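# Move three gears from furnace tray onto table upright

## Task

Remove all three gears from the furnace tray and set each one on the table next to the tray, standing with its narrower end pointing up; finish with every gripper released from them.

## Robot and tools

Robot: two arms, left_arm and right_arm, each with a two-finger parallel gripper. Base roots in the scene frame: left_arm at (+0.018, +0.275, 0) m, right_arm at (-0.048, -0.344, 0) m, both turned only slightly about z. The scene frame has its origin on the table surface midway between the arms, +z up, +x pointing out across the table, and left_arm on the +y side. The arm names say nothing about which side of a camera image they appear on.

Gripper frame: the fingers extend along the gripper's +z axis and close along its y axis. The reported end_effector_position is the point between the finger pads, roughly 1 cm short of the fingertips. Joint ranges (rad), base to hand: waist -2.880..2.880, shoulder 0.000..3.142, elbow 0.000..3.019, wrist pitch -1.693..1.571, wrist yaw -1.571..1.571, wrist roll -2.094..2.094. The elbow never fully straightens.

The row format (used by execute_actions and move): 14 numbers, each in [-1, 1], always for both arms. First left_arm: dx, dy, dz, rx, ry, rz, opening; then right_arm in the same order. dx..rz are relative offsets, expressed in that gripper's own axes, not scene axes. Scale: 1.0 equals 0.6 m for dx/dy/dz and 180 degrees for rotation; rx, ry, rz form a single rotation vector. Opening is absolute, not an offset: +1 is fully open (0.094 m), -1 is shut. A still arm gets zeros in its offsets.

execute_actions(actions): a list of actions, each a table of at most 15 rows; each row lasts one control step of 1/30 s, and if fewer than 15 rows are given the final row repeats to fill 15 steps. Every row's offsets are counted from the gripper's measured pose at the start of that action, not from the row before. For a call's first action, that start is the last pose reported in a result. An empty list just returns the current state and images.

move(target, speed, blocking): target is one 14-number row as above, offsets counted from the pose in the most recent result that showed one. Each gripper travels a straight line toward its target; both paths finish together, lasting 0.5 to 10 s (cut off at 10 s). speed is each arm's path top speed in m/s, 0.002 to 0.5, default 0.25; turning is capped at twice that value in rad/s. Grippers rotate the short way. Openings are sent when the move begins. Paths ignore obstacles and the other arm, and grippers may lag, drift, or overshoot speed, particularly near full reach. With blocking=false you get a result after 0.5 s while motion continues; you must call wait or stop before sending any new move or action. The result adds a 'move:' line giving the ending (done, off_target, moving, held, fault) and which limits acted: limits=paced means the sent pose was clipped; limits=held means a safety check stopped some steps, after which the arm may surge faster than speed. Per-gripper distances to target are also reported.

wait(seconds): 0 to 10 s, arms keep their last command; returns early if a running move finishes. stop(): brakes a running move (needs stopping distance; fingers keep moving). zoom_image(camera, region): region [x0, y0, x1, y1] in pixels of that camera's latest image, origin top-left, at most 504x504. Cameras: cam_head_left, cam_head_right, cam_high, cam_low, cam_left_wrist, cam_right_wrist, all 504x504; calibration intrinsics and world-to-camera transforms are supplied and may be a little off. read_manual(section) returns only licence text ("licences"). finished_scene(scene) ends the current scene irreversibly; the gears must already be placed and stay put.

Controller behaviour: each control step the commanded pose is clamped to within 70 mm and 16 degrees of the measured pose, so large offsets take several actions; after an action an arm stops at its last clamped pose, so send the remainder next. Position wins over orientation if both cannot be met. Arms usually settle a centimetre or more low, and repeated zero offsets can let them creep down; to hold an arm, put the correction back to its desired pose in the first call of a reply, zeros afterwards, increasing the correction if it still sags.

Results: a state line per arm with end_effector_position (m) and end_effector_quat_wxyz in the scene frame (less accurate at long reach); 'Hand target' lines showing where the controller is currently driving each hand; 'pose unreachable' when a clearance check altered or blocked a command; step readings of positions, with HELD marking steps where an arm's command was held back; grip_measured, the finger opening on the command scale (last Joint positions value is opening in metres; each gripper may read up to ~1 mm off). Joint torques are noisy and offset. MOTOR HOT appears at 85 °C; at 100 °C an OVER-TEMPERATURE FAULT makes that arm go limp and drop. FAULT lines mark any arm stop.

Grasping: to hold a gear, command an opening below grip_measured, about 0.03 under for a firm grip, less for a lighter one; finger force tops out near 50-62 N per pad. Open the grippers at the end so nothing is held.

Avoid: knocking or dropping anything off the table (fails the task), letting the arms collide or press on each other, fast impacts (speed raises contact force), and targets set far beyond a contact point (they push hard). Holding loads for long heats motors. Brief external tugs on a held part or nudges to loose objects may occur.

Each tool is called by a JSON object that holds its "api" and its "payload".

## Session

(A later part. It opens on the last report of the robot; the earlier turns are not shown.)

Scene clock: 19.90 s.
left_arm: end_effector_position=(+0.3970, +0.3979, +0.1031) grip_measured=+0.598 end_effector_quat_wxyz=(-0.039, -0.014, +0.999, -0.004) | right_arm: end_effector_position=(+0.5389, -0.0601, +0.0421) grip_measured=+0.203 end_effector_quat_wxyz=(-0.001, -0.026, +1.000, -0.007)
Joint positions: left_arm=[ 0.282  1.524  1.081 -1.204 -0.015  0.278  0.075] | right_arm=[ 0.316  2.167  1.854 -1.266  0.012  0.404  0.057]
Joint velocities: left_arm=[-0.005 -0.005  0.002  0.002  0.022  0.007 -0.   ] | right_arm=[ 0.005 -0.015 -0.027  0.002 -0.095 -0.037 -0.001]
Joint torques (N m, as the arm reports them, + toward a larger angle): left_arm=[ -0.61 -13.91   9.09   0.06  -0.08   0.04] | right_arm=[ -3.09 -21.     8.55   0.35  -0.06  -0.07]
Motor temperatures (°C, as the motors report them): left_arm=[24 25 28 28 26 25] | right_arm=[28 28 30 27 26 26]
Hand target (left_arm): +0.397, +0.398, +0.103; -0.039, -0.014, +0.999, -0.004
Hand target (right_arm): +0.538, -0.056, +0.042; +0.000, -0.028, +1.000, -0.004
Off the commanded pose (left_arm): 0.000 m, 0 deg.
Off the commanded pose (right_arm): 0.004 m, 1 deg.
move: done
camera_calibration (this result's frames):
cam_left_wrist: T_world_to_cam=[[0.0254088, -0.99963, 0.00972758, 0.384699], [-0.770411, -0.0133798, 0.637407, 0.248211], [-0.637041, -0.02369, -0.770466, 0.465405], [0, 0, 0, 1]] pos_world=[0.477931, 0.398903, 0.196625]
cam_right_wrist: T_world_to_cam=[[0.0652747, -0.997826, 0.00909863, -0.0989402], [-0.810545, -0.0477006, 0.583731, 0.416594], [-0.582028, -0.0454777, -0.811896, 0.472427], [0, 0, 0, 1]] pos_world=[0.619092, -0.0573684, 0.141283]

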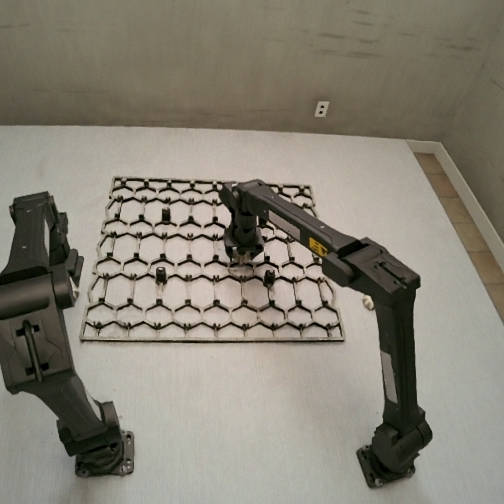

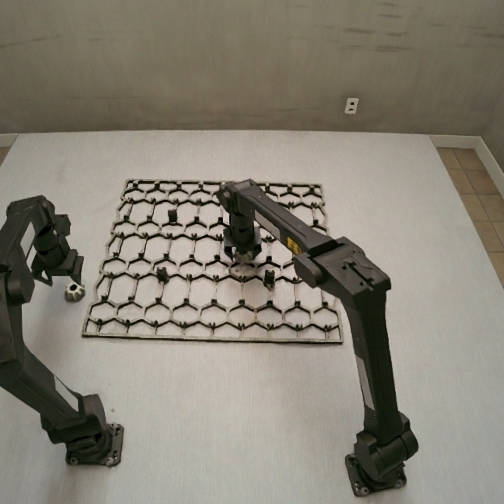

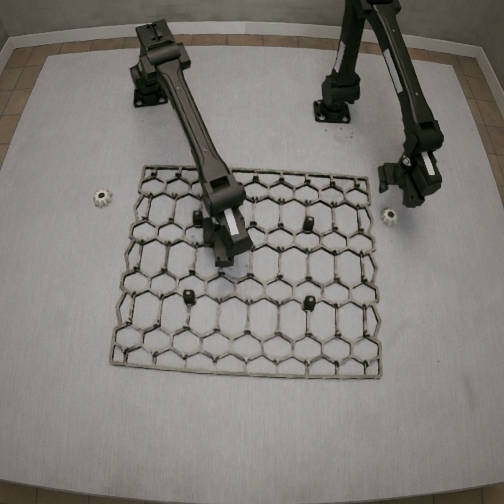

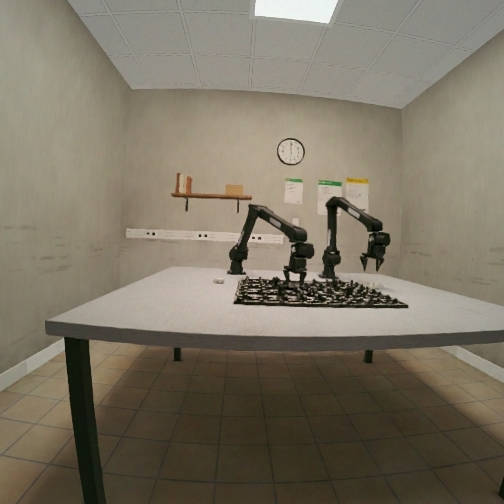

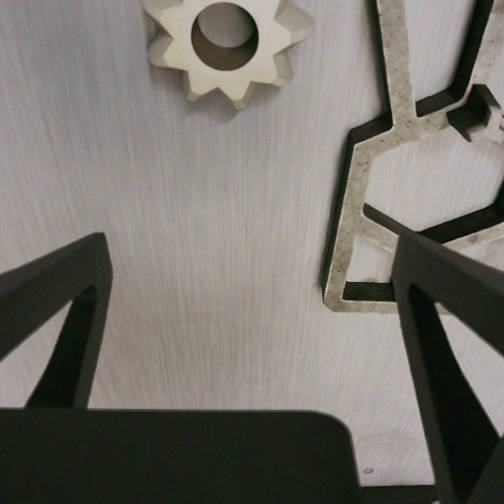

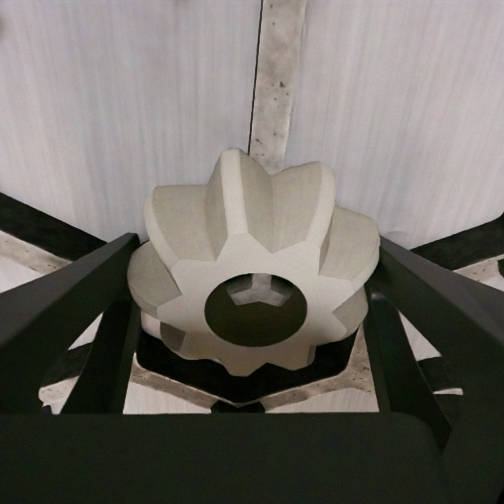

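{"api": "move", "payload": {"target": [0,0,0,0,0,0,0.6, 0,0,-0.2,0,0,0,0.05], "speed": 0.15}}

{"api": "move", "payload": {"target": [0,0,0,0,0,0,0.6, 0,-0.62,-0.05,0,0,0,0.05], "speed": 0.3}}

Scene clock: 21.07 s.
left_arm: end_effector_position=(+0.3971, +0.3979, +0.1031) grip_measured=+0.598 end_effector_quat_wxyz=(-0.038, -0.014, +0.999, -0.004) | right_arm: end_effector_position=(+0.5166, -0.0716, +0.0728) grip_measured=+0.203 end_effector_quat_wxyz=(-0.057, -0.026, +0.997, -0.034)
Joint positions: left_arm=[ 0.282  1.524  1.081 -1.204 -0.015  0.278  0.075] | right_arm=[ 0.316  2.159  1.918 -1.462  0.015  0.404  0.057]
Joint velocities: left_arm=[ 0.005  0.005 -0.002  0.007  0.037  0.022 -0.001] | right_arm=[-0.015 -0.005  0.022 -0.002 -0.022 -0.066  0.   ]
Joint torques (N m, as the arm reports them, + toward a larger angle): left_arm=[ -0.73 -13.04   9.02   0.09  -0.08   0.06] | right_arm=[ -3.26 -27.47  13.75  -0.92   0.01  -0.08]
Motor temperatures (°C, as the motors report them): left_arm=[24 25 28 28 26 25] | right_arm=[28 28 30 27 26 26]
Hand target (left_arm): +0.397, +0.398, +0.103; -0.038, -0.014, +0.999, -0.004
Hand target (right_arm): +0.532, -0.063, +0.140; -0.001, -0.026, +1.000, -0.007
Off the commanded pose (left_arm): 0.000 m, 0 deg.
Off the commanded pose (right_arm): 0.093 m, 7 deg; position clipped at the last step of the last action.
move: off_target (right_arm); limits=paced
camera_calibration (this result's frames):
cam_left_wrist: T_world_to_cam=[[0.0254053, -0.999631, 0.00962149, 0.384738], [-0.770643, -0.0134533, 0.637125, 0.248435], [-0.636761, -0.0236011, -0.7707, 0.465334], [0, 0, 0, 1]] pos_world=[0.477986, 0.398921, 0.196647]
cam_right_wrist: T_world_to_cam=[[0.0692685, -0.995843, 0.0591564, -0.114855], [-0.741539, -0.0117315, 0.670808, 0.340614], [-0.667325, -0.0903326, -0.739268, 0.519514], [0, 0, 0, 1]] pos_world=[0.607219, -0.063453, 0.162368]

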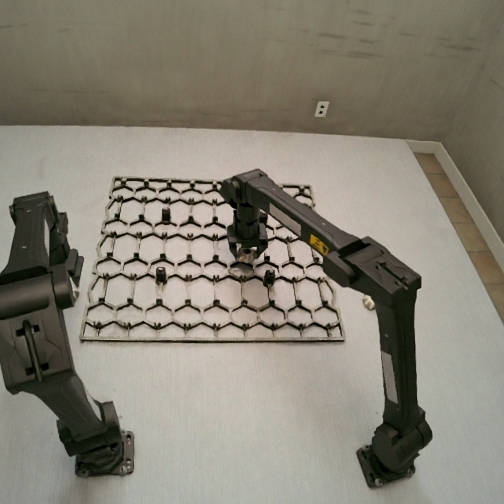

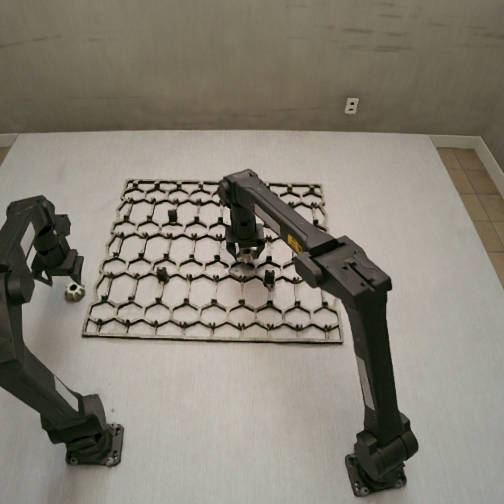

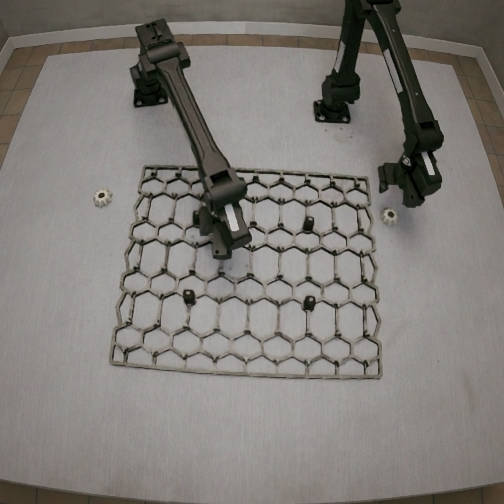

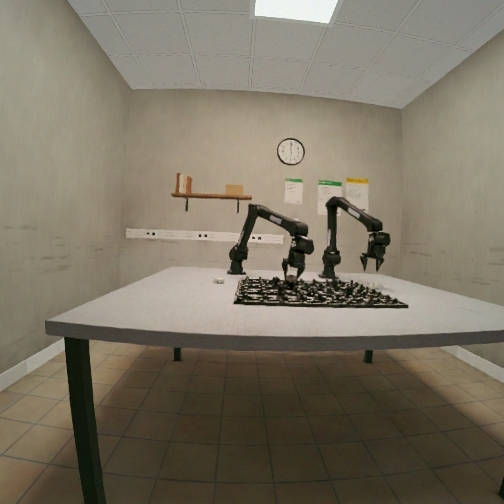

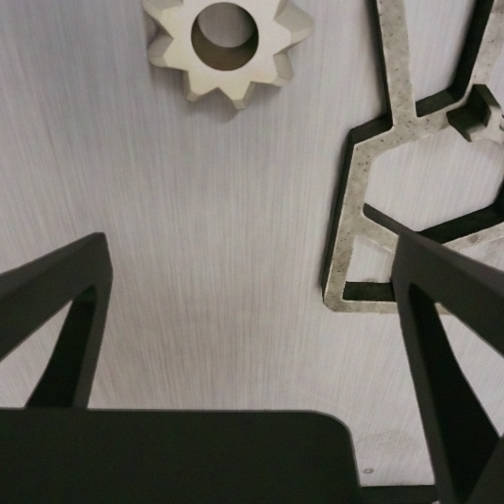

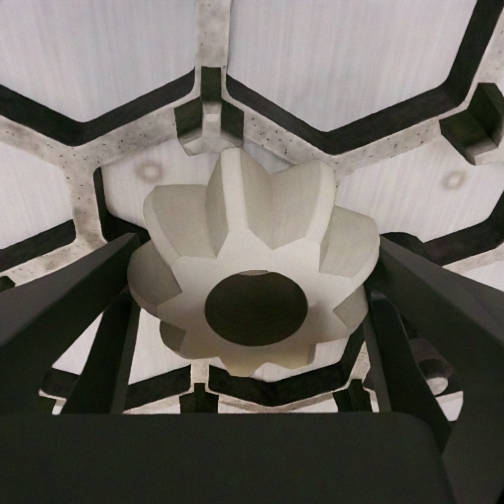

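Scene clock: 22.63 s.
left_arm: end_effector_position=(+0.3970, +0.3979, +0.1031) grip_measured=+0.598 end_effector_quat_wxyz=(-0.039, -0.014, +0.999, -0.004) | right_arm: end_effector_position=(+0.5036, -0.1303, +0.0437) grip_measured=+0.209 end_effector_quat_wxyz=(-0.057, -0.043, +0.997, -0.014)
Joint positions: left_arm=[ 0.282  1.524  1.081 -1.204 -0.015  0.278  0.075] | right_arm=[ 0.229  2.078  1.701 -1.31  -0.01   0.282  0.057]
Joint velocities: left_arm=[ 0.005 -0.015 -0.012  0.012 -0.051 -0.051  0.001] | right_arm=[ 0.005 -0.005  0.017  0.012  0.022  0.037  0.001]
Joint torques (N m, as the arm reports them, + toward a larger angle): left_arm=[ -0.65 -13.36   9.16   0.13  -0.07   0.03] | right_arm=[-11.23 -23.3    5.51  -1.49   1.79  -0.65]
Motor temperatures (°C, as the motors report them): left_arm=[24 26 28 28 26 25] | right_arm=[28 29 30 27 26 26]
Hand target (left_arm): +0.397, +0.398, +0.103; -0.039, -0.014, +0.999, -0.004
Hand target (right_arm): +0.509, -0.197, +0.060; -0.059, -0.025, +0.997, -0.036
Off the commanded pose (left_arm): 0.000 m, 0 deg.
Off the commanded pose (right_arm): 0.323 m, 3 deg; position clipped at the last step of the last action.
move: off_target (right_arm); limits=paced
camera_calibration (this result's frames):
cam_left_wrist: T_world_to_cam=[[0.0254088, -0.99963, 0.00972758, 0.384699], [-0.770411, -0.0133798, 0.637407, 0.248211], [-0.637041, -0.02369, -0.770466, 0.465405], [0, 0, 0, 1]] pos_world=[0.477931, 0.398903, 0.196625]
cam_right_wrist: T_world_to_cam=[[0.100224, -0.994836, 0.0159875, -0.184253], [-0.738937, -0.0636639, 0.67076, 0.341762], [-0.666279, -0.0790397, -0.741502, 0.485056], [0, 0, 0, 1]] pos_world=[0.59419, -0.123205, 0.133375]

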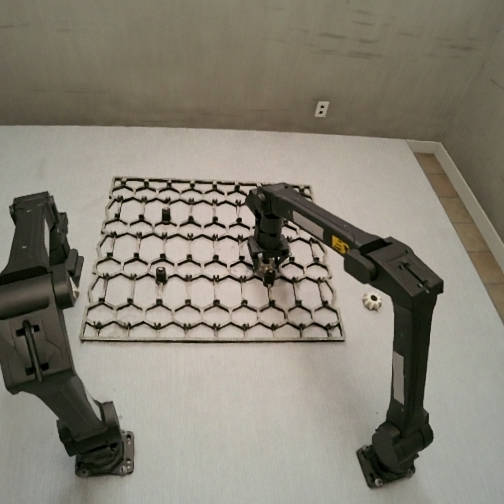

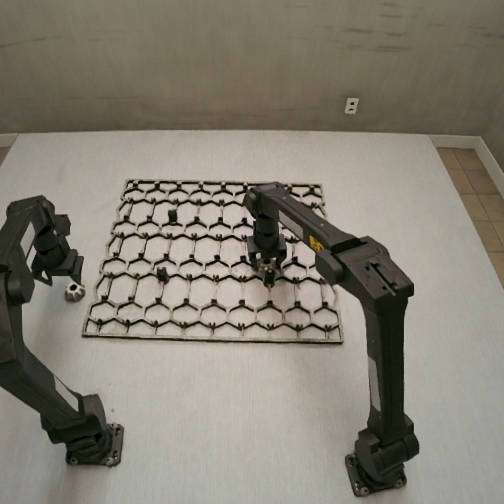

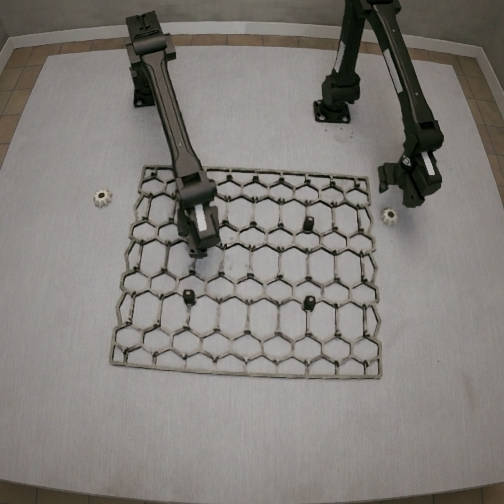

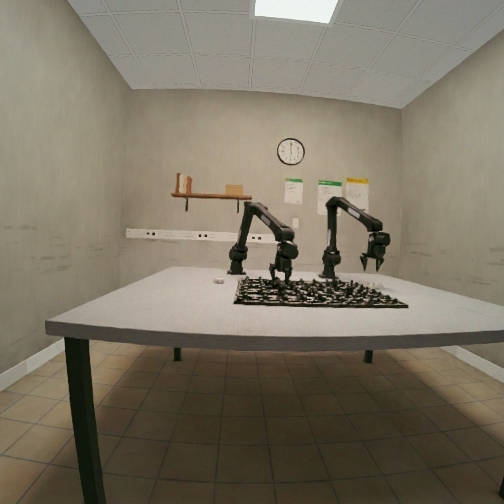

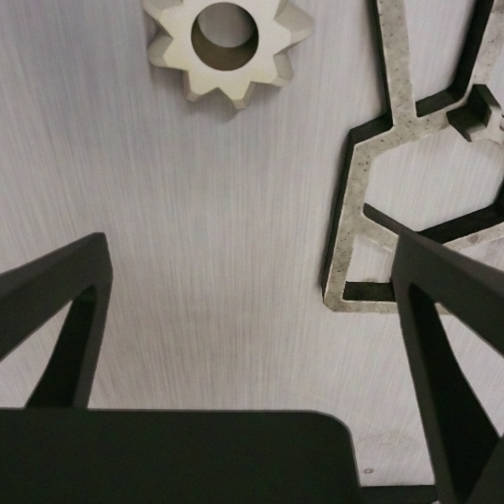

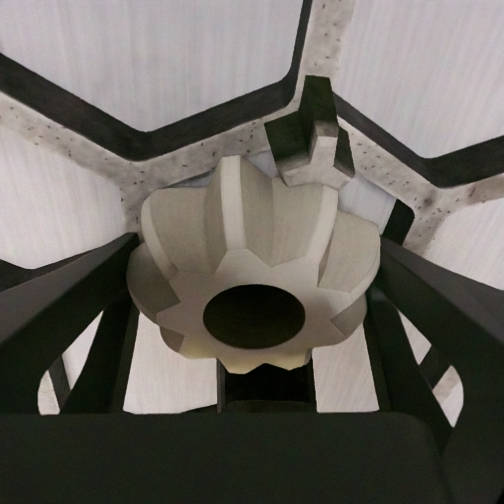

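{"api": "move", "payload": {"target": [0,0,0,0,0,0,0.6, 0,0.03,-0.35,0,0,0,0.05], "speed": 0.1}}

Scene clock: 25.10 s.
left_arm: end_effector_position=(+0.3971, +0.3979, +0.1031) grip_measured=+0.598 end_effector_quat_wxyz=(-0.038, -0.014, +0.999, -0.004) | right_arm: end_effector_position=(+0.5103, -0.1259, +0.1539) grip_measured=+0.209 end_effector_quat_wxyz=(-0.094, -0.040, +0.994, -0.026)
Joint positions: left_arm=[ 0.282  1.524  1.081 -1.204 -0.015  0.278  0.075] | right_arm=[ 0.232  2.083  1.999 -1.682 -0.011  0.29   0.057]
Joint velocities: left_arm=[-0.015  0.005 -0.002 -0.012  0.037 -0.037  0.   ] | right_arm=[-0.005 -0.015  0.012 -0.002 -0.051  0.007  0.001]
Joint torques (N m, as the arm reports them, + toward a larger angle): left_arm=[ -0.57 -13.65   9.22   0.04  -0.09   0.03] | right_arm=[ -2.25 -25.94  14.93  -1.02  -0.01   0.  ]
Motor temperatures (°C, as the motors report them): left_arm=[24 26 28 28 26 25] | right_arm=[28 29 31 27 26 26]
Hand target (left_arm): +0.397, +0.398, +0.103; -0.038, -0.014, +0.999, -0.004
Hand target (right_arm): +0.518, -0.114, +0.220; -0.033, -0.043, +0.999, -0.005
Off the commanded pose (left_arm): 0.000 m, 0 deg.
Off the commanded pose (right_arm): 0.101 m, 5 deg; position clipped at the last step of the last action.
joint sent to its limit (right arm) — the command would take joint 4 (wrist pitch) past its lower limit, so that joint was sent only as far as its limit.
move: off_target (right_arm); limits=paced
camera_calibration (this result's frames):
cam_left_wrist: T_world_to_cam=[[0.0254053, -0.999631, 0.00962149, 0.384738], [-0.770643, -0.0134533, 0.637125, 0.248435], [-0.636761, -0.0236011, -0.7707, 0.465334], [0, 0, 0, 1]] pos_world=[0.477986, 0.398921, 0.196647]
cam_right_wrist: T_world_to_cam=[[0.0968689, -0.994583, 0.0376994, -0.183884], [-0.687615, -0.0394904, 0.725001, 0.241566], [-0.719584, -0.0961527, -0.687716, 0.58828], [0, 0, 0, 1]] pos_world=[0.607234, -0.116783, 0.236366]

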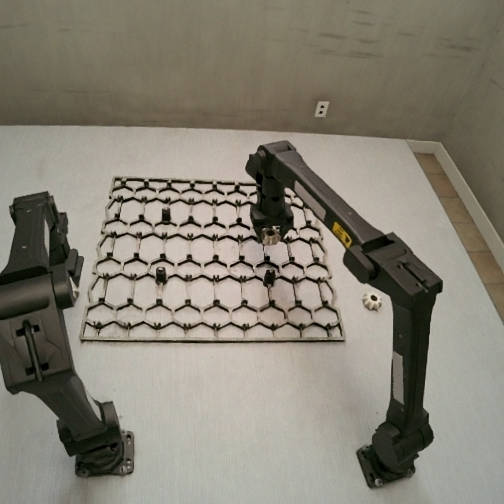

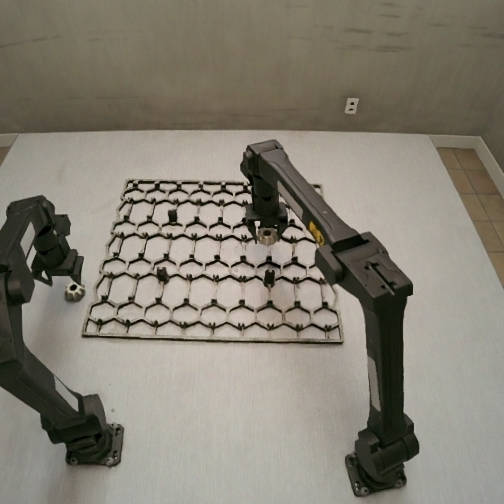

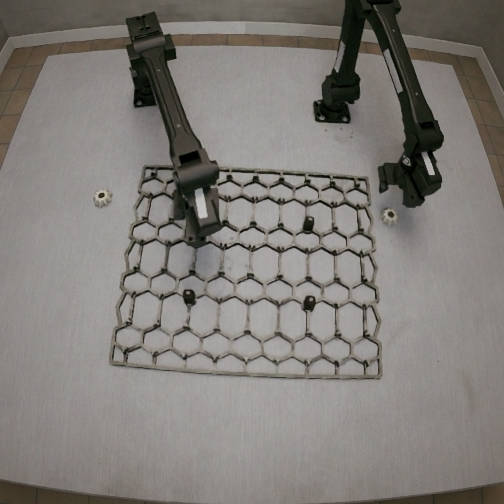

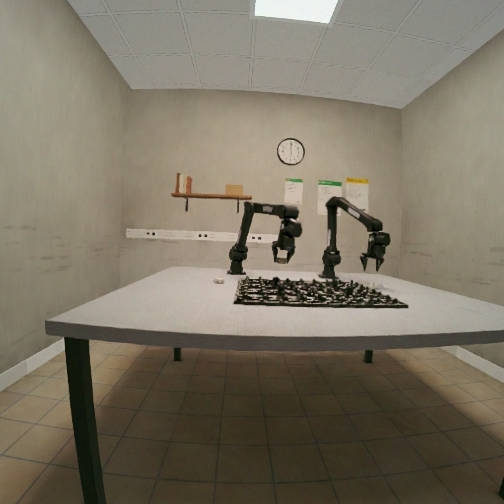

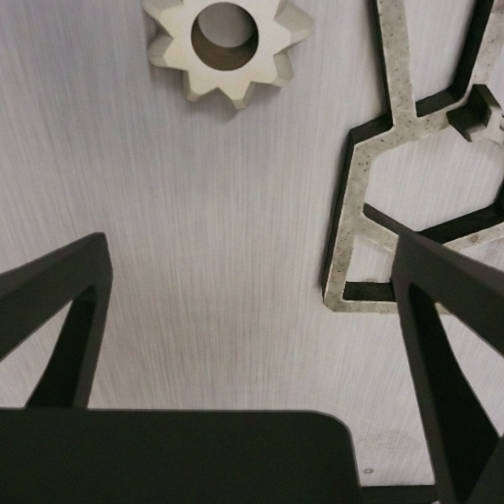

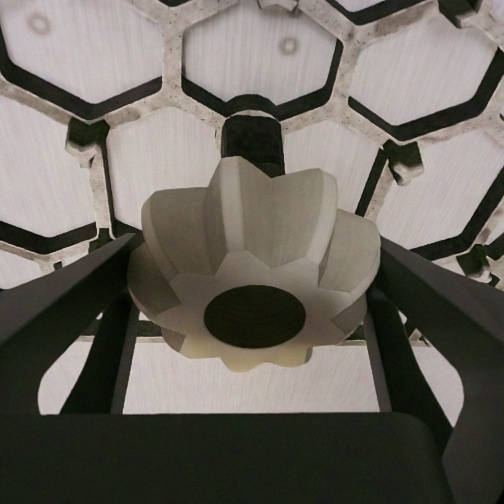

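{"api": "move", "payload": {"target": [0,0,0,0,0,0,0.6, 0,-0.52,-0.03,0,0,0,0.05], "speed": 0.25}}

Scene clock: 27.03 s.
left_arm: end_effector_position=(+0.3971, +0.3979, +0.1031) grip_measured=+0.598 end_effector_quat_wxyz=(-0.038, -0.014, +0.999, -0.004) | right_arm: end_effector_position=(+0.5183, -0.4399, +0.1327) grip_measured=+0.209 end_effector_quat_wxyz=(-0.141, -0.031, +0.989, -0.024)
Joint positions: left_arm=[ 0.282  1.524  1.081 -1.204 -0.015  0.278  0.075] | right_arm=[-0.277  2.07   1.907 -1.679  0.094 -0.188  0.057]
Joint velocities: left_arm=[-0.005 -0.015 -0.007  0.002 -0.022 -0.007 -0.   ] | right_arm=[-0.024  0.005  0.002 -0.012 -0.022 -0.066  0.001]
Joint torques (N m, as the arm reports them, + toward a larger angle): left_arm=[ -0.35 -13.23   9.15   0.03  -0.12   0.03] | right_arm=[ -2.76 -23.53  14.96  -1.3    0.07  -0.18]
Motor temperatures (°C, as the motors report them): left_arm=[24 26 28 28 26 25] | right_arm=[28 29 31 27 26 26]
Hand target (left_arm): +0.397, +0.398, +0.103; -0.038, -0.014, +0.999, -0.004
Hand target (right_arm): +0.535, -0.435, +0.185; -0.088, -0.040, +0.995, -0.033
Off the commanded pose (left_arm): 0.000 m, 0 deg.
Off the commanded pose (right_arm): 0.057 m, 5 deg.
joint sent to its limit (right arm) — the command would take joint 4 (wrist pitch) past its lower limit, so that joint was sent only as far as its limit.
move: off_target (right_arm)
camera_calibration (this result's frames):
cam_left_wrist: T_world_to_cam=[[0.0254053, -0.999631, 0.00962149, 0.384738], [-0.770643, -0.0134533, 0.637125, 0.248435], [-0.636761, -0.0236011, -0.7707, 0.465334], [0, 0, 0, 1]] pos_world=[0.477986, 0.398921, 0.196647]
cam_right_wrist: T_world_to_cam=[[0.0800284, -0.996338, 0.0301155, -0.487203], [-0.61795, -0.0258838, 0.785791, 0.211804], [-0.782134, -0.0814955, -0.617758, 0.578863], [0, 0, 0, 1]] pos_world=[0.622623, -0.432761, 0.205836]

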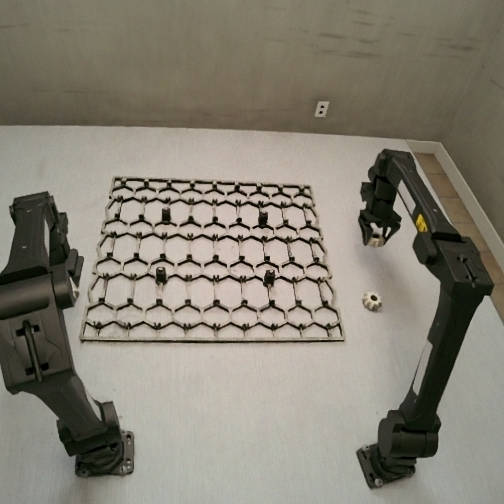

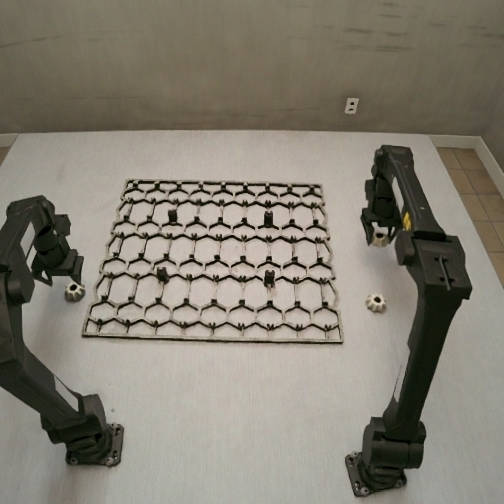

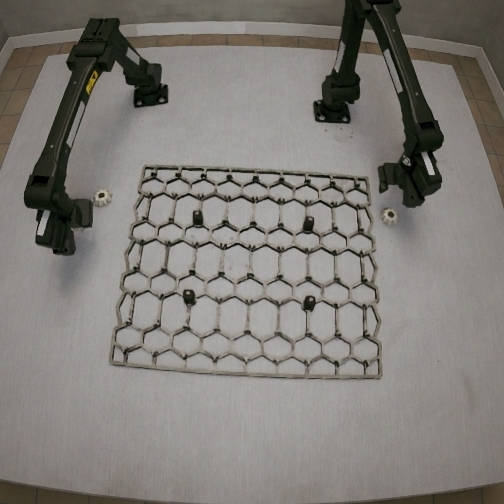

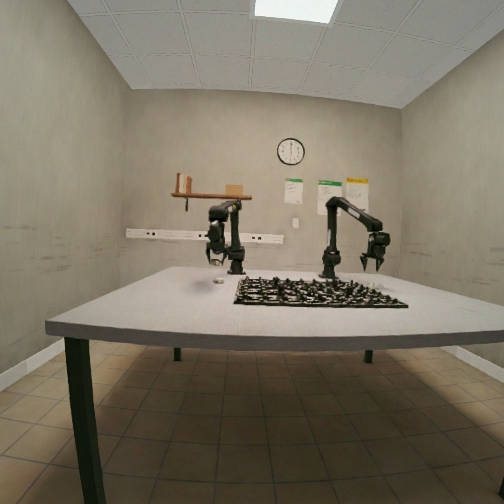

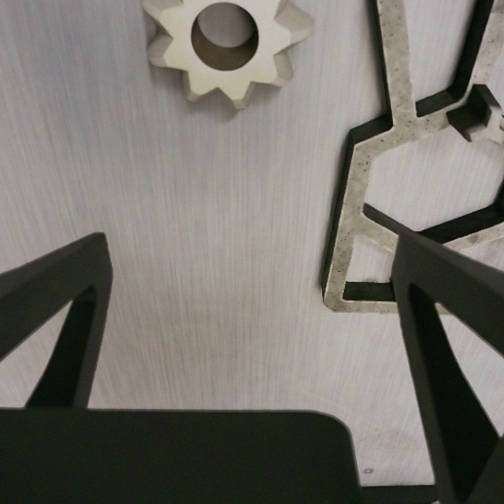

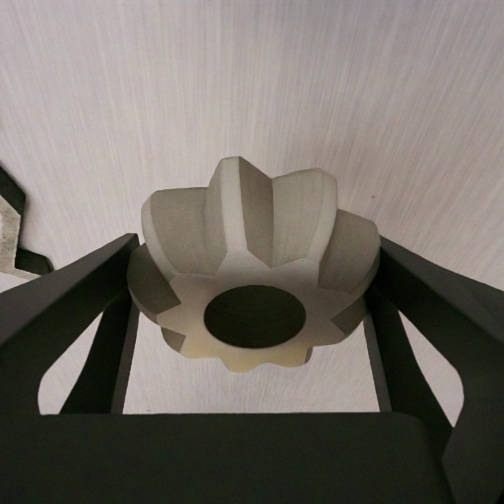

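{"api": "move", "payload": {"target": [0,0,0,0,0,0,0.6, -0.049,0,0.168,0,-0.095,0,0.05], "speed": 0.1}}

Scene clock: 29.00 s.
left_arm: end_effector_position=(+0.3971, +0.3979, +0.1031) grip_measured=+0.598 end_effector_quat_wxyz=(-0.038, -0.014, +0.999, -0.004) | right_arm: end_effector_position=(+0.5187, -0.4343, +0.0244) grip_measured=+0.207 end_effector_quat_wxyz=(-0.004, -0.038, +0.999, -0.019)
Joint positions: left_arm=[ 0.282  1.524  1.081 -1.204 -0.015  0.278  0.075] | right_arm=[-0.284  1.986  1.497 -1.082  0.039 -0.222  0.057]
Joint velocities: left_arm=[-0.015 -0.015  0.012 -0.017 -0.022 -0.037  0.001] | right_arm=[0.005 0.005 0.007 0.007 0.037 0.022 0.   ]
Joint torques (N m, as the arm reports them, + toward a larger angle): left_arm=[ -0.54 -13.24   9.14  -0.06  -0.09   0.01] | right_arm=[ -4.96 -20.13   6.58   0.8   -0.02  -0.14]
Motor temperatures (°C, as the motors report them): left_arm=[24 26 28 28 26 25] | right_arm=[28 29 31 27 26 26]
Hand target (left_arm): +0.397, +0.398, +0.103; -0.038, -0.014, +0.999, -0.004
Hand target (right_arm): +0.519, -0.444, +0.028; +0.007, -0.033, +0.999, -0.020
Off the commanded pose (left_arm): 0.000 m, 0 deg.
Off the commanded pose (right_arm): 0.010 m, 1 deg.
move: done
camera_calibration (this result's frames):
cam_left_wrist: T_world_to_cam=[[0.0254053, -0.999631, 0.00962149, 0.384738], [-0.770643, -0.0134533, 0.637125, 0.248435], [-0.636761, -0.0236011, -0.7707, 0.465334], [0, 0, 0, 1]] pos_world=[0.477986, 0.398921, 0.196647]
cam_right_wrist: T_world_to_cam=[[0.0911888, -0.995282, 0.0331356, -0.483777], [-0.806251, -0.0542575, 0.58908, 0.387517], [-0.584503, -0.0804331, -0.807395, 0.415318], [0, 0, 0, 1]] pos_world=[0.599306, -0.427063, 0.123077]

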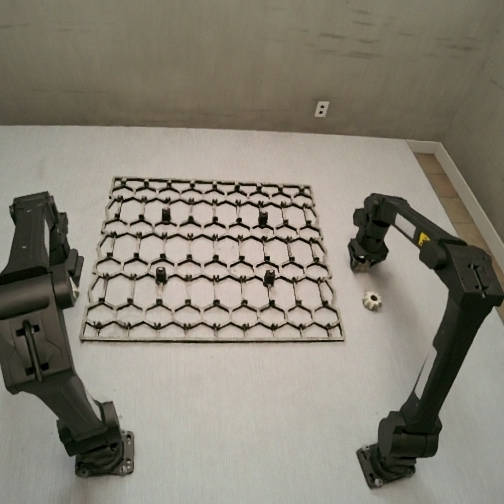

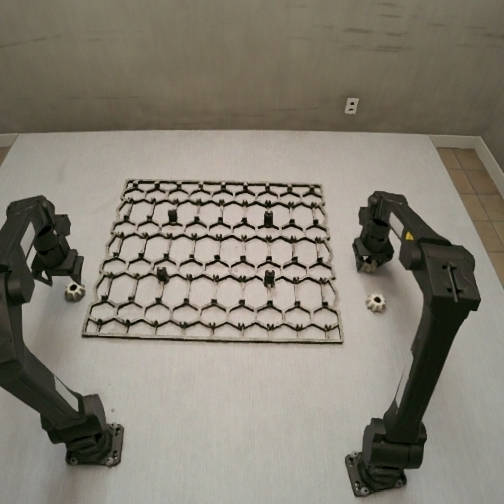

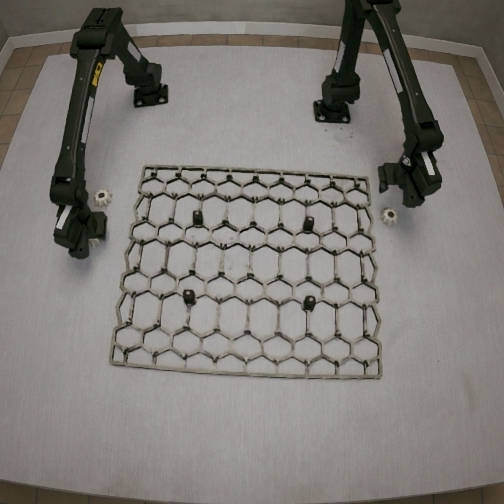

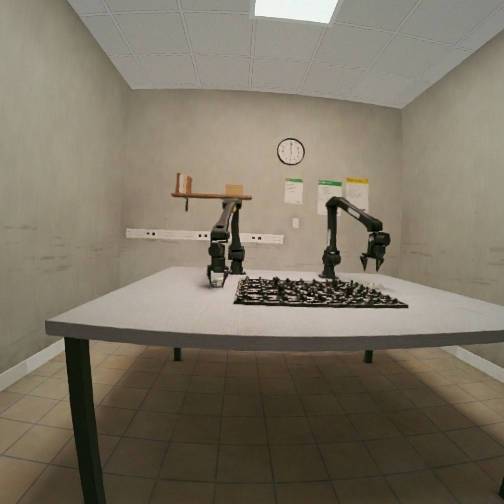

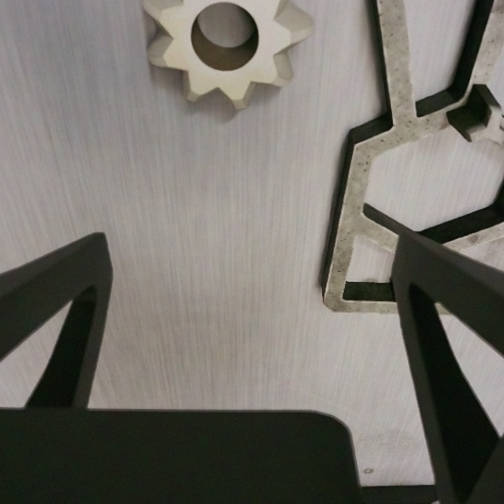

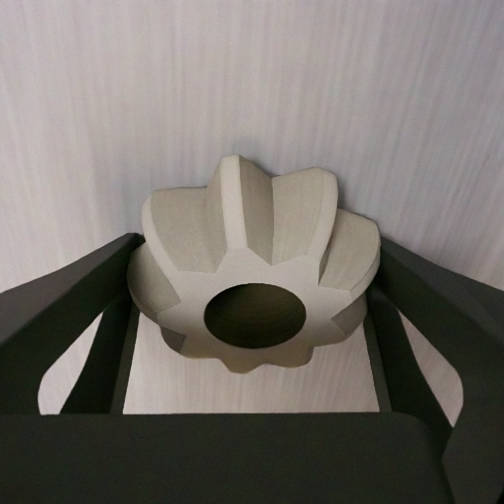

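{"api": "move", "payload": {"target": [0,0,0,0,0,0,0.6, 0,0,0,0,0,0,0.7]}}

{"api": "move", "payload": {"target": [0,0,0,0,0,0,0.6, 0,0,-0.2,0,0,0,0.7], "speed": 0.2}}

Scene clock: 29.80 s.
left_arm: end_effector_position=(+0.3971, +0.3979, +0.1031) grip_measured=+0.598 end_effector_quat_wxyz=(-0.038, -0.014, +0.999, -0.004) | right_arm: end_effector_position=(+0.5191, -0.4343, +0.0245) grip_measured=+0.698 end_effector_quat_wxyz=(-0.003, -0.039, +0.999, -0.019)
Joint positions: left_arm=[ 0.282  1.524  1.081 -1.204 -0.015  0.278  0.075] | right_arm=[-0.284  1.986  1.497 -1.082  0.039 -0.222  0.08 ]
Joint velocities: left_arm=[-0.005 -0.005 -0.007  0.012  0.007 -0.007 -0.   ] | right_arm=[ 0.005 -0.005 -0.012 -0.017 -0.022  0.081 -0.001]
Joint torques (N m, as the arm reports them, + toward a larger angle): left_arm=[ -0.88 -13.02   9.19   0.    -0.1    0.05] | right_arm=[ -3.68 -18.78   8.17  -0.33   0.06  -0.07]
Motor temperatures (°C, as the motors report them): left_arm=[24 26 28 28 26 25] | right_arm=[28 29 31 27 26 26]
Hand target (left_arm): +0.397, +0.398, +0.103; -0.038, -0.014, +0.999, -0.004
Hand target (right_arm): +0.519, -0.434, +0.025; -0.004, -0.039, +0.999, -0.019
Off the commanded pose (left_arm): 0.000 m, 0 deg.
Off the commanded pose (right_arm): 0.000 m, 0 deg.
move: done
camera_calibration (this result's frames):
cam_left_wrist: T_world_to_cam=[[0.0254053, -0.999631, 0.00962149, 0.384738], [-0.770643, -0.0134533, 0.637125, 0.248435], [-0.636761, -0.0236011, -0.7707, 0.465334], [0, 0, 0, 1]] pos_world=[0.477986, 0.398921, 0.196647]
cam_right_wrist: T_world_to_cam=[[0.091531, -0.995242, 0.0333997, -0.484029], [-0.806888, -0.0544691, 0.588188, 0.387979], [-0.58357, -0.0807872, -0.808035, 0.414998], [0, 0, 0, 1]] pos_world=[0.599539, -0.427067, 0.123295]

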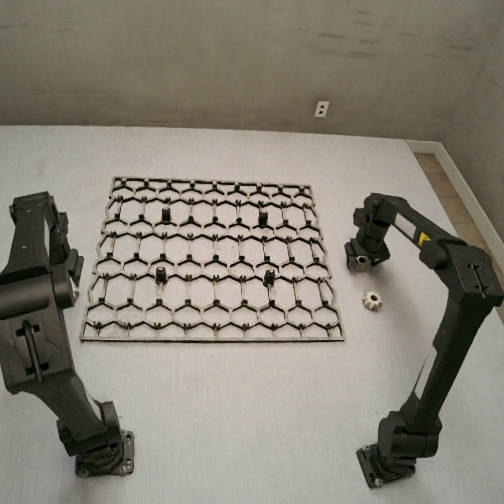

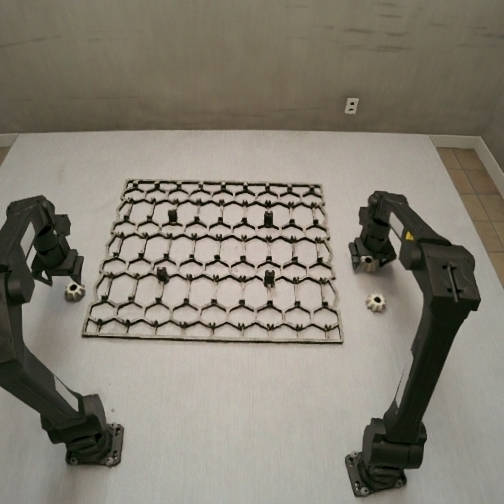

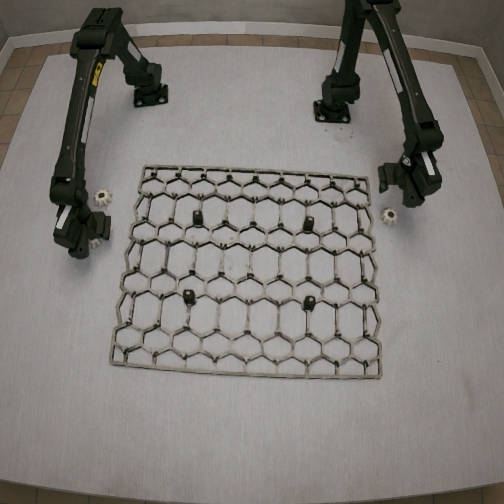

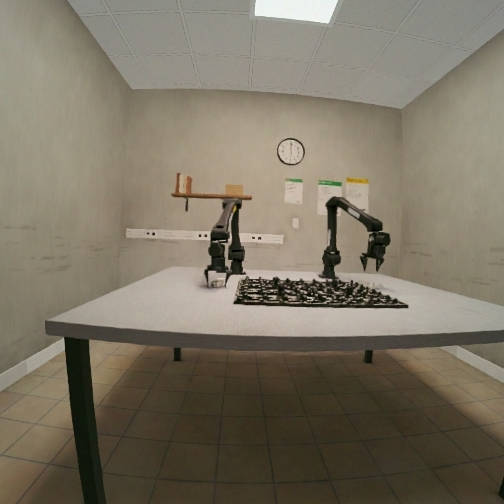

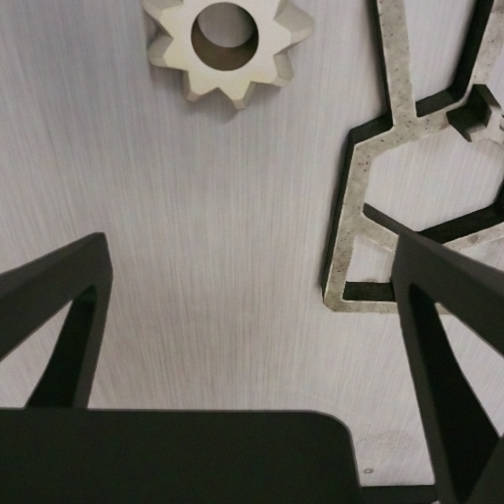

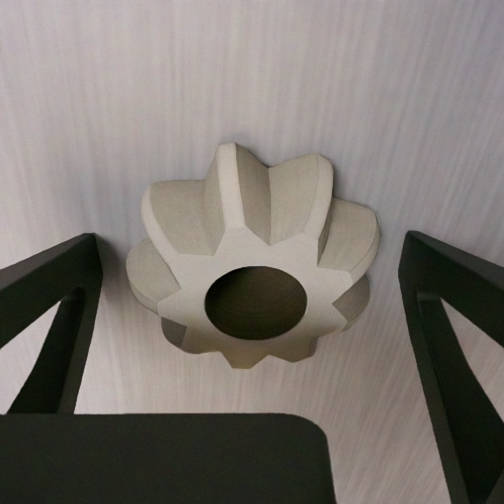

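Scene clock: 30.93 s.
left_arm: end_effector_position=(+0.3970, +0.3979, +0.1031) grip_measured=+0.598 end_effector_quat_wxyz=(-0.039, -0.014, +0.999, -0.004) | right_arm: end_effector_position=(+0.5034, -0.4320, +0.1172) grip_measured=+0.699 end_effector_quat_wxyz=(-0.032, -0.039, +0.999, -0.014)
Joint positions: left_arm=[ 0.282  1.524  1.081 -1.204 -0.015  0.278  0.075] | right_arm=[-0.284  1.892  1.61  -1.348  0.039 -0.222  0.08 ]
Joint velocities: left_arm=[ 0.005 -0.005 -0.007 -0.007  0.007 -0.051 -0.001] | right_arm=[-0.005 -0.015  0.002 -0.007 -0.051  0.11   0.001]
Joint torques (N m, as the arm reports them, + toward a larger angle): left_arm=[ -0.9  -13.56   9.12  -0.02  -0.09   0.01] | right_arm=[ -2.6  -19.52  12.66  -0.7    0.03  -0.03]
Motor temperatures (°C, as the motors report them): left_arm=[24 26 28 28 26 25] | right_arm=[28 29 31 27 26 26]
Hand target (left_arm): +0.397, +0.398, +0.103; -0.039, -0.014, +0.999, -0.004
Hand target (right_arm): +0.518, -0.430, +0.145; -0.003, -0.039, +0.999, -0.019
Off the commanded pose (left_arm): 0.000 m, 0 deg.
Off the commanded pose (right_arm): 0.032 m, 3 deg.
move: off_target (right_arm); limits=paced
camera_calibration (this result's frames):
cam_left_wrist: T_world_to_cam=[[0.0254088, -0.99963, 0.00972758, 0.384699], [-0.770411, -0.0133798, 0.637407, 0.248211], [-0.637041, -0.02369, -0.770466, 0.465405], [0, 0, 0, 1]] pos_world=[0.477931, 0.398903, 0.196625]
cam_right_wrist: T_world_to_cam=[[0.093072, -0.995466, 0.0196012, -0.482679], [-0.771365, -0.0596437, 0.633592, 0.295542], [-0.629551, -0.0740894, -0.773419, 0.502901], [0, 0, 0, 1]] pos_world=[0.589496, -0.425604, 0.21116]

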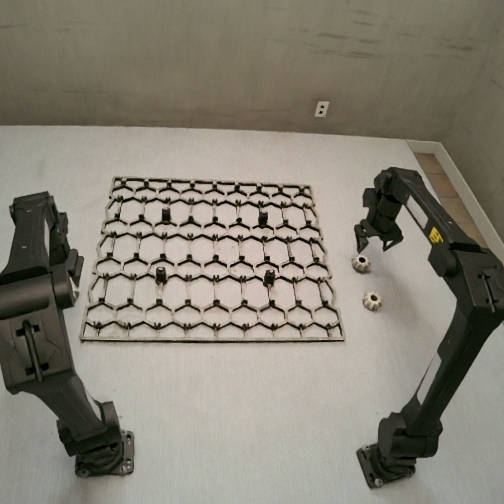

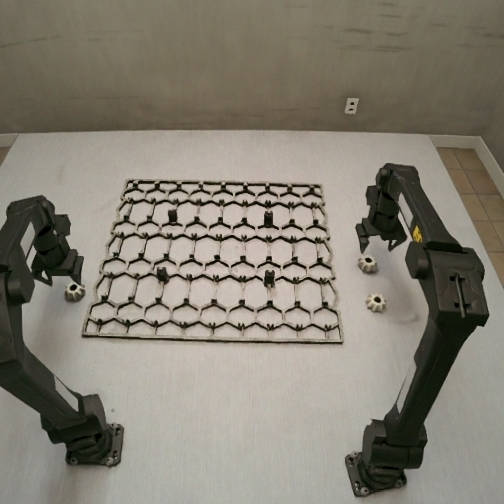

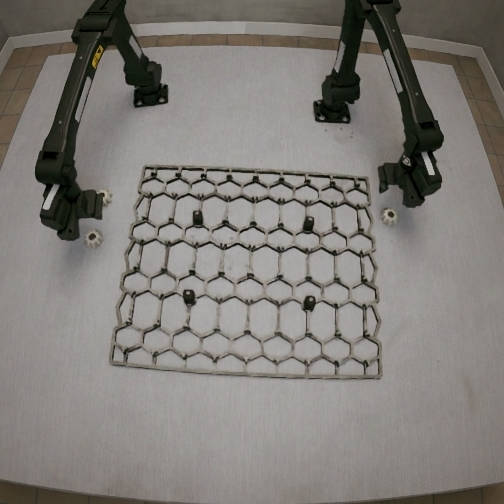

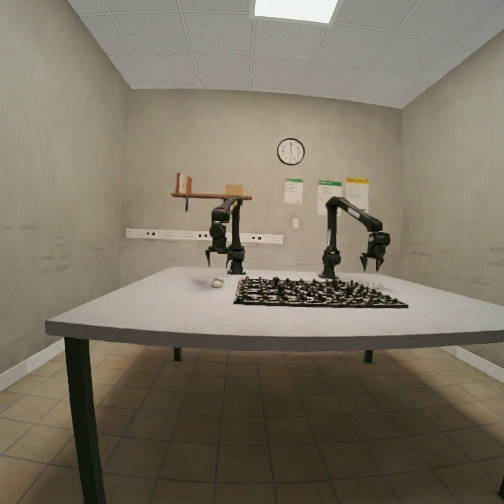

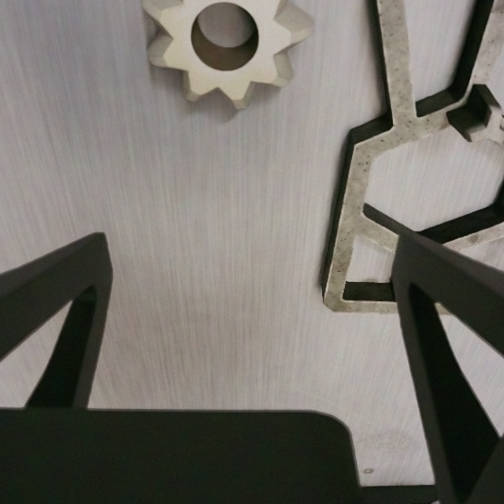

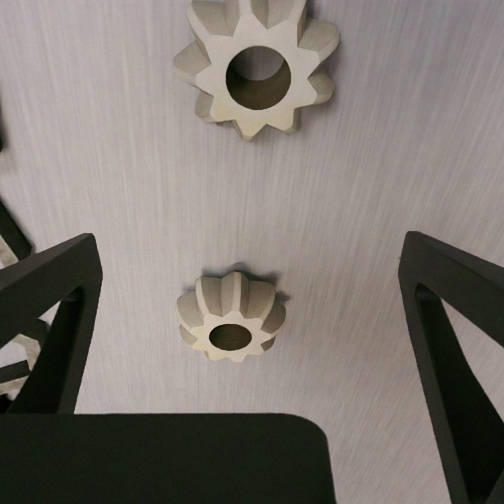

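{"api": "finished_scene", "payload": {"scene": 1}}

The scene is finished: the task was done.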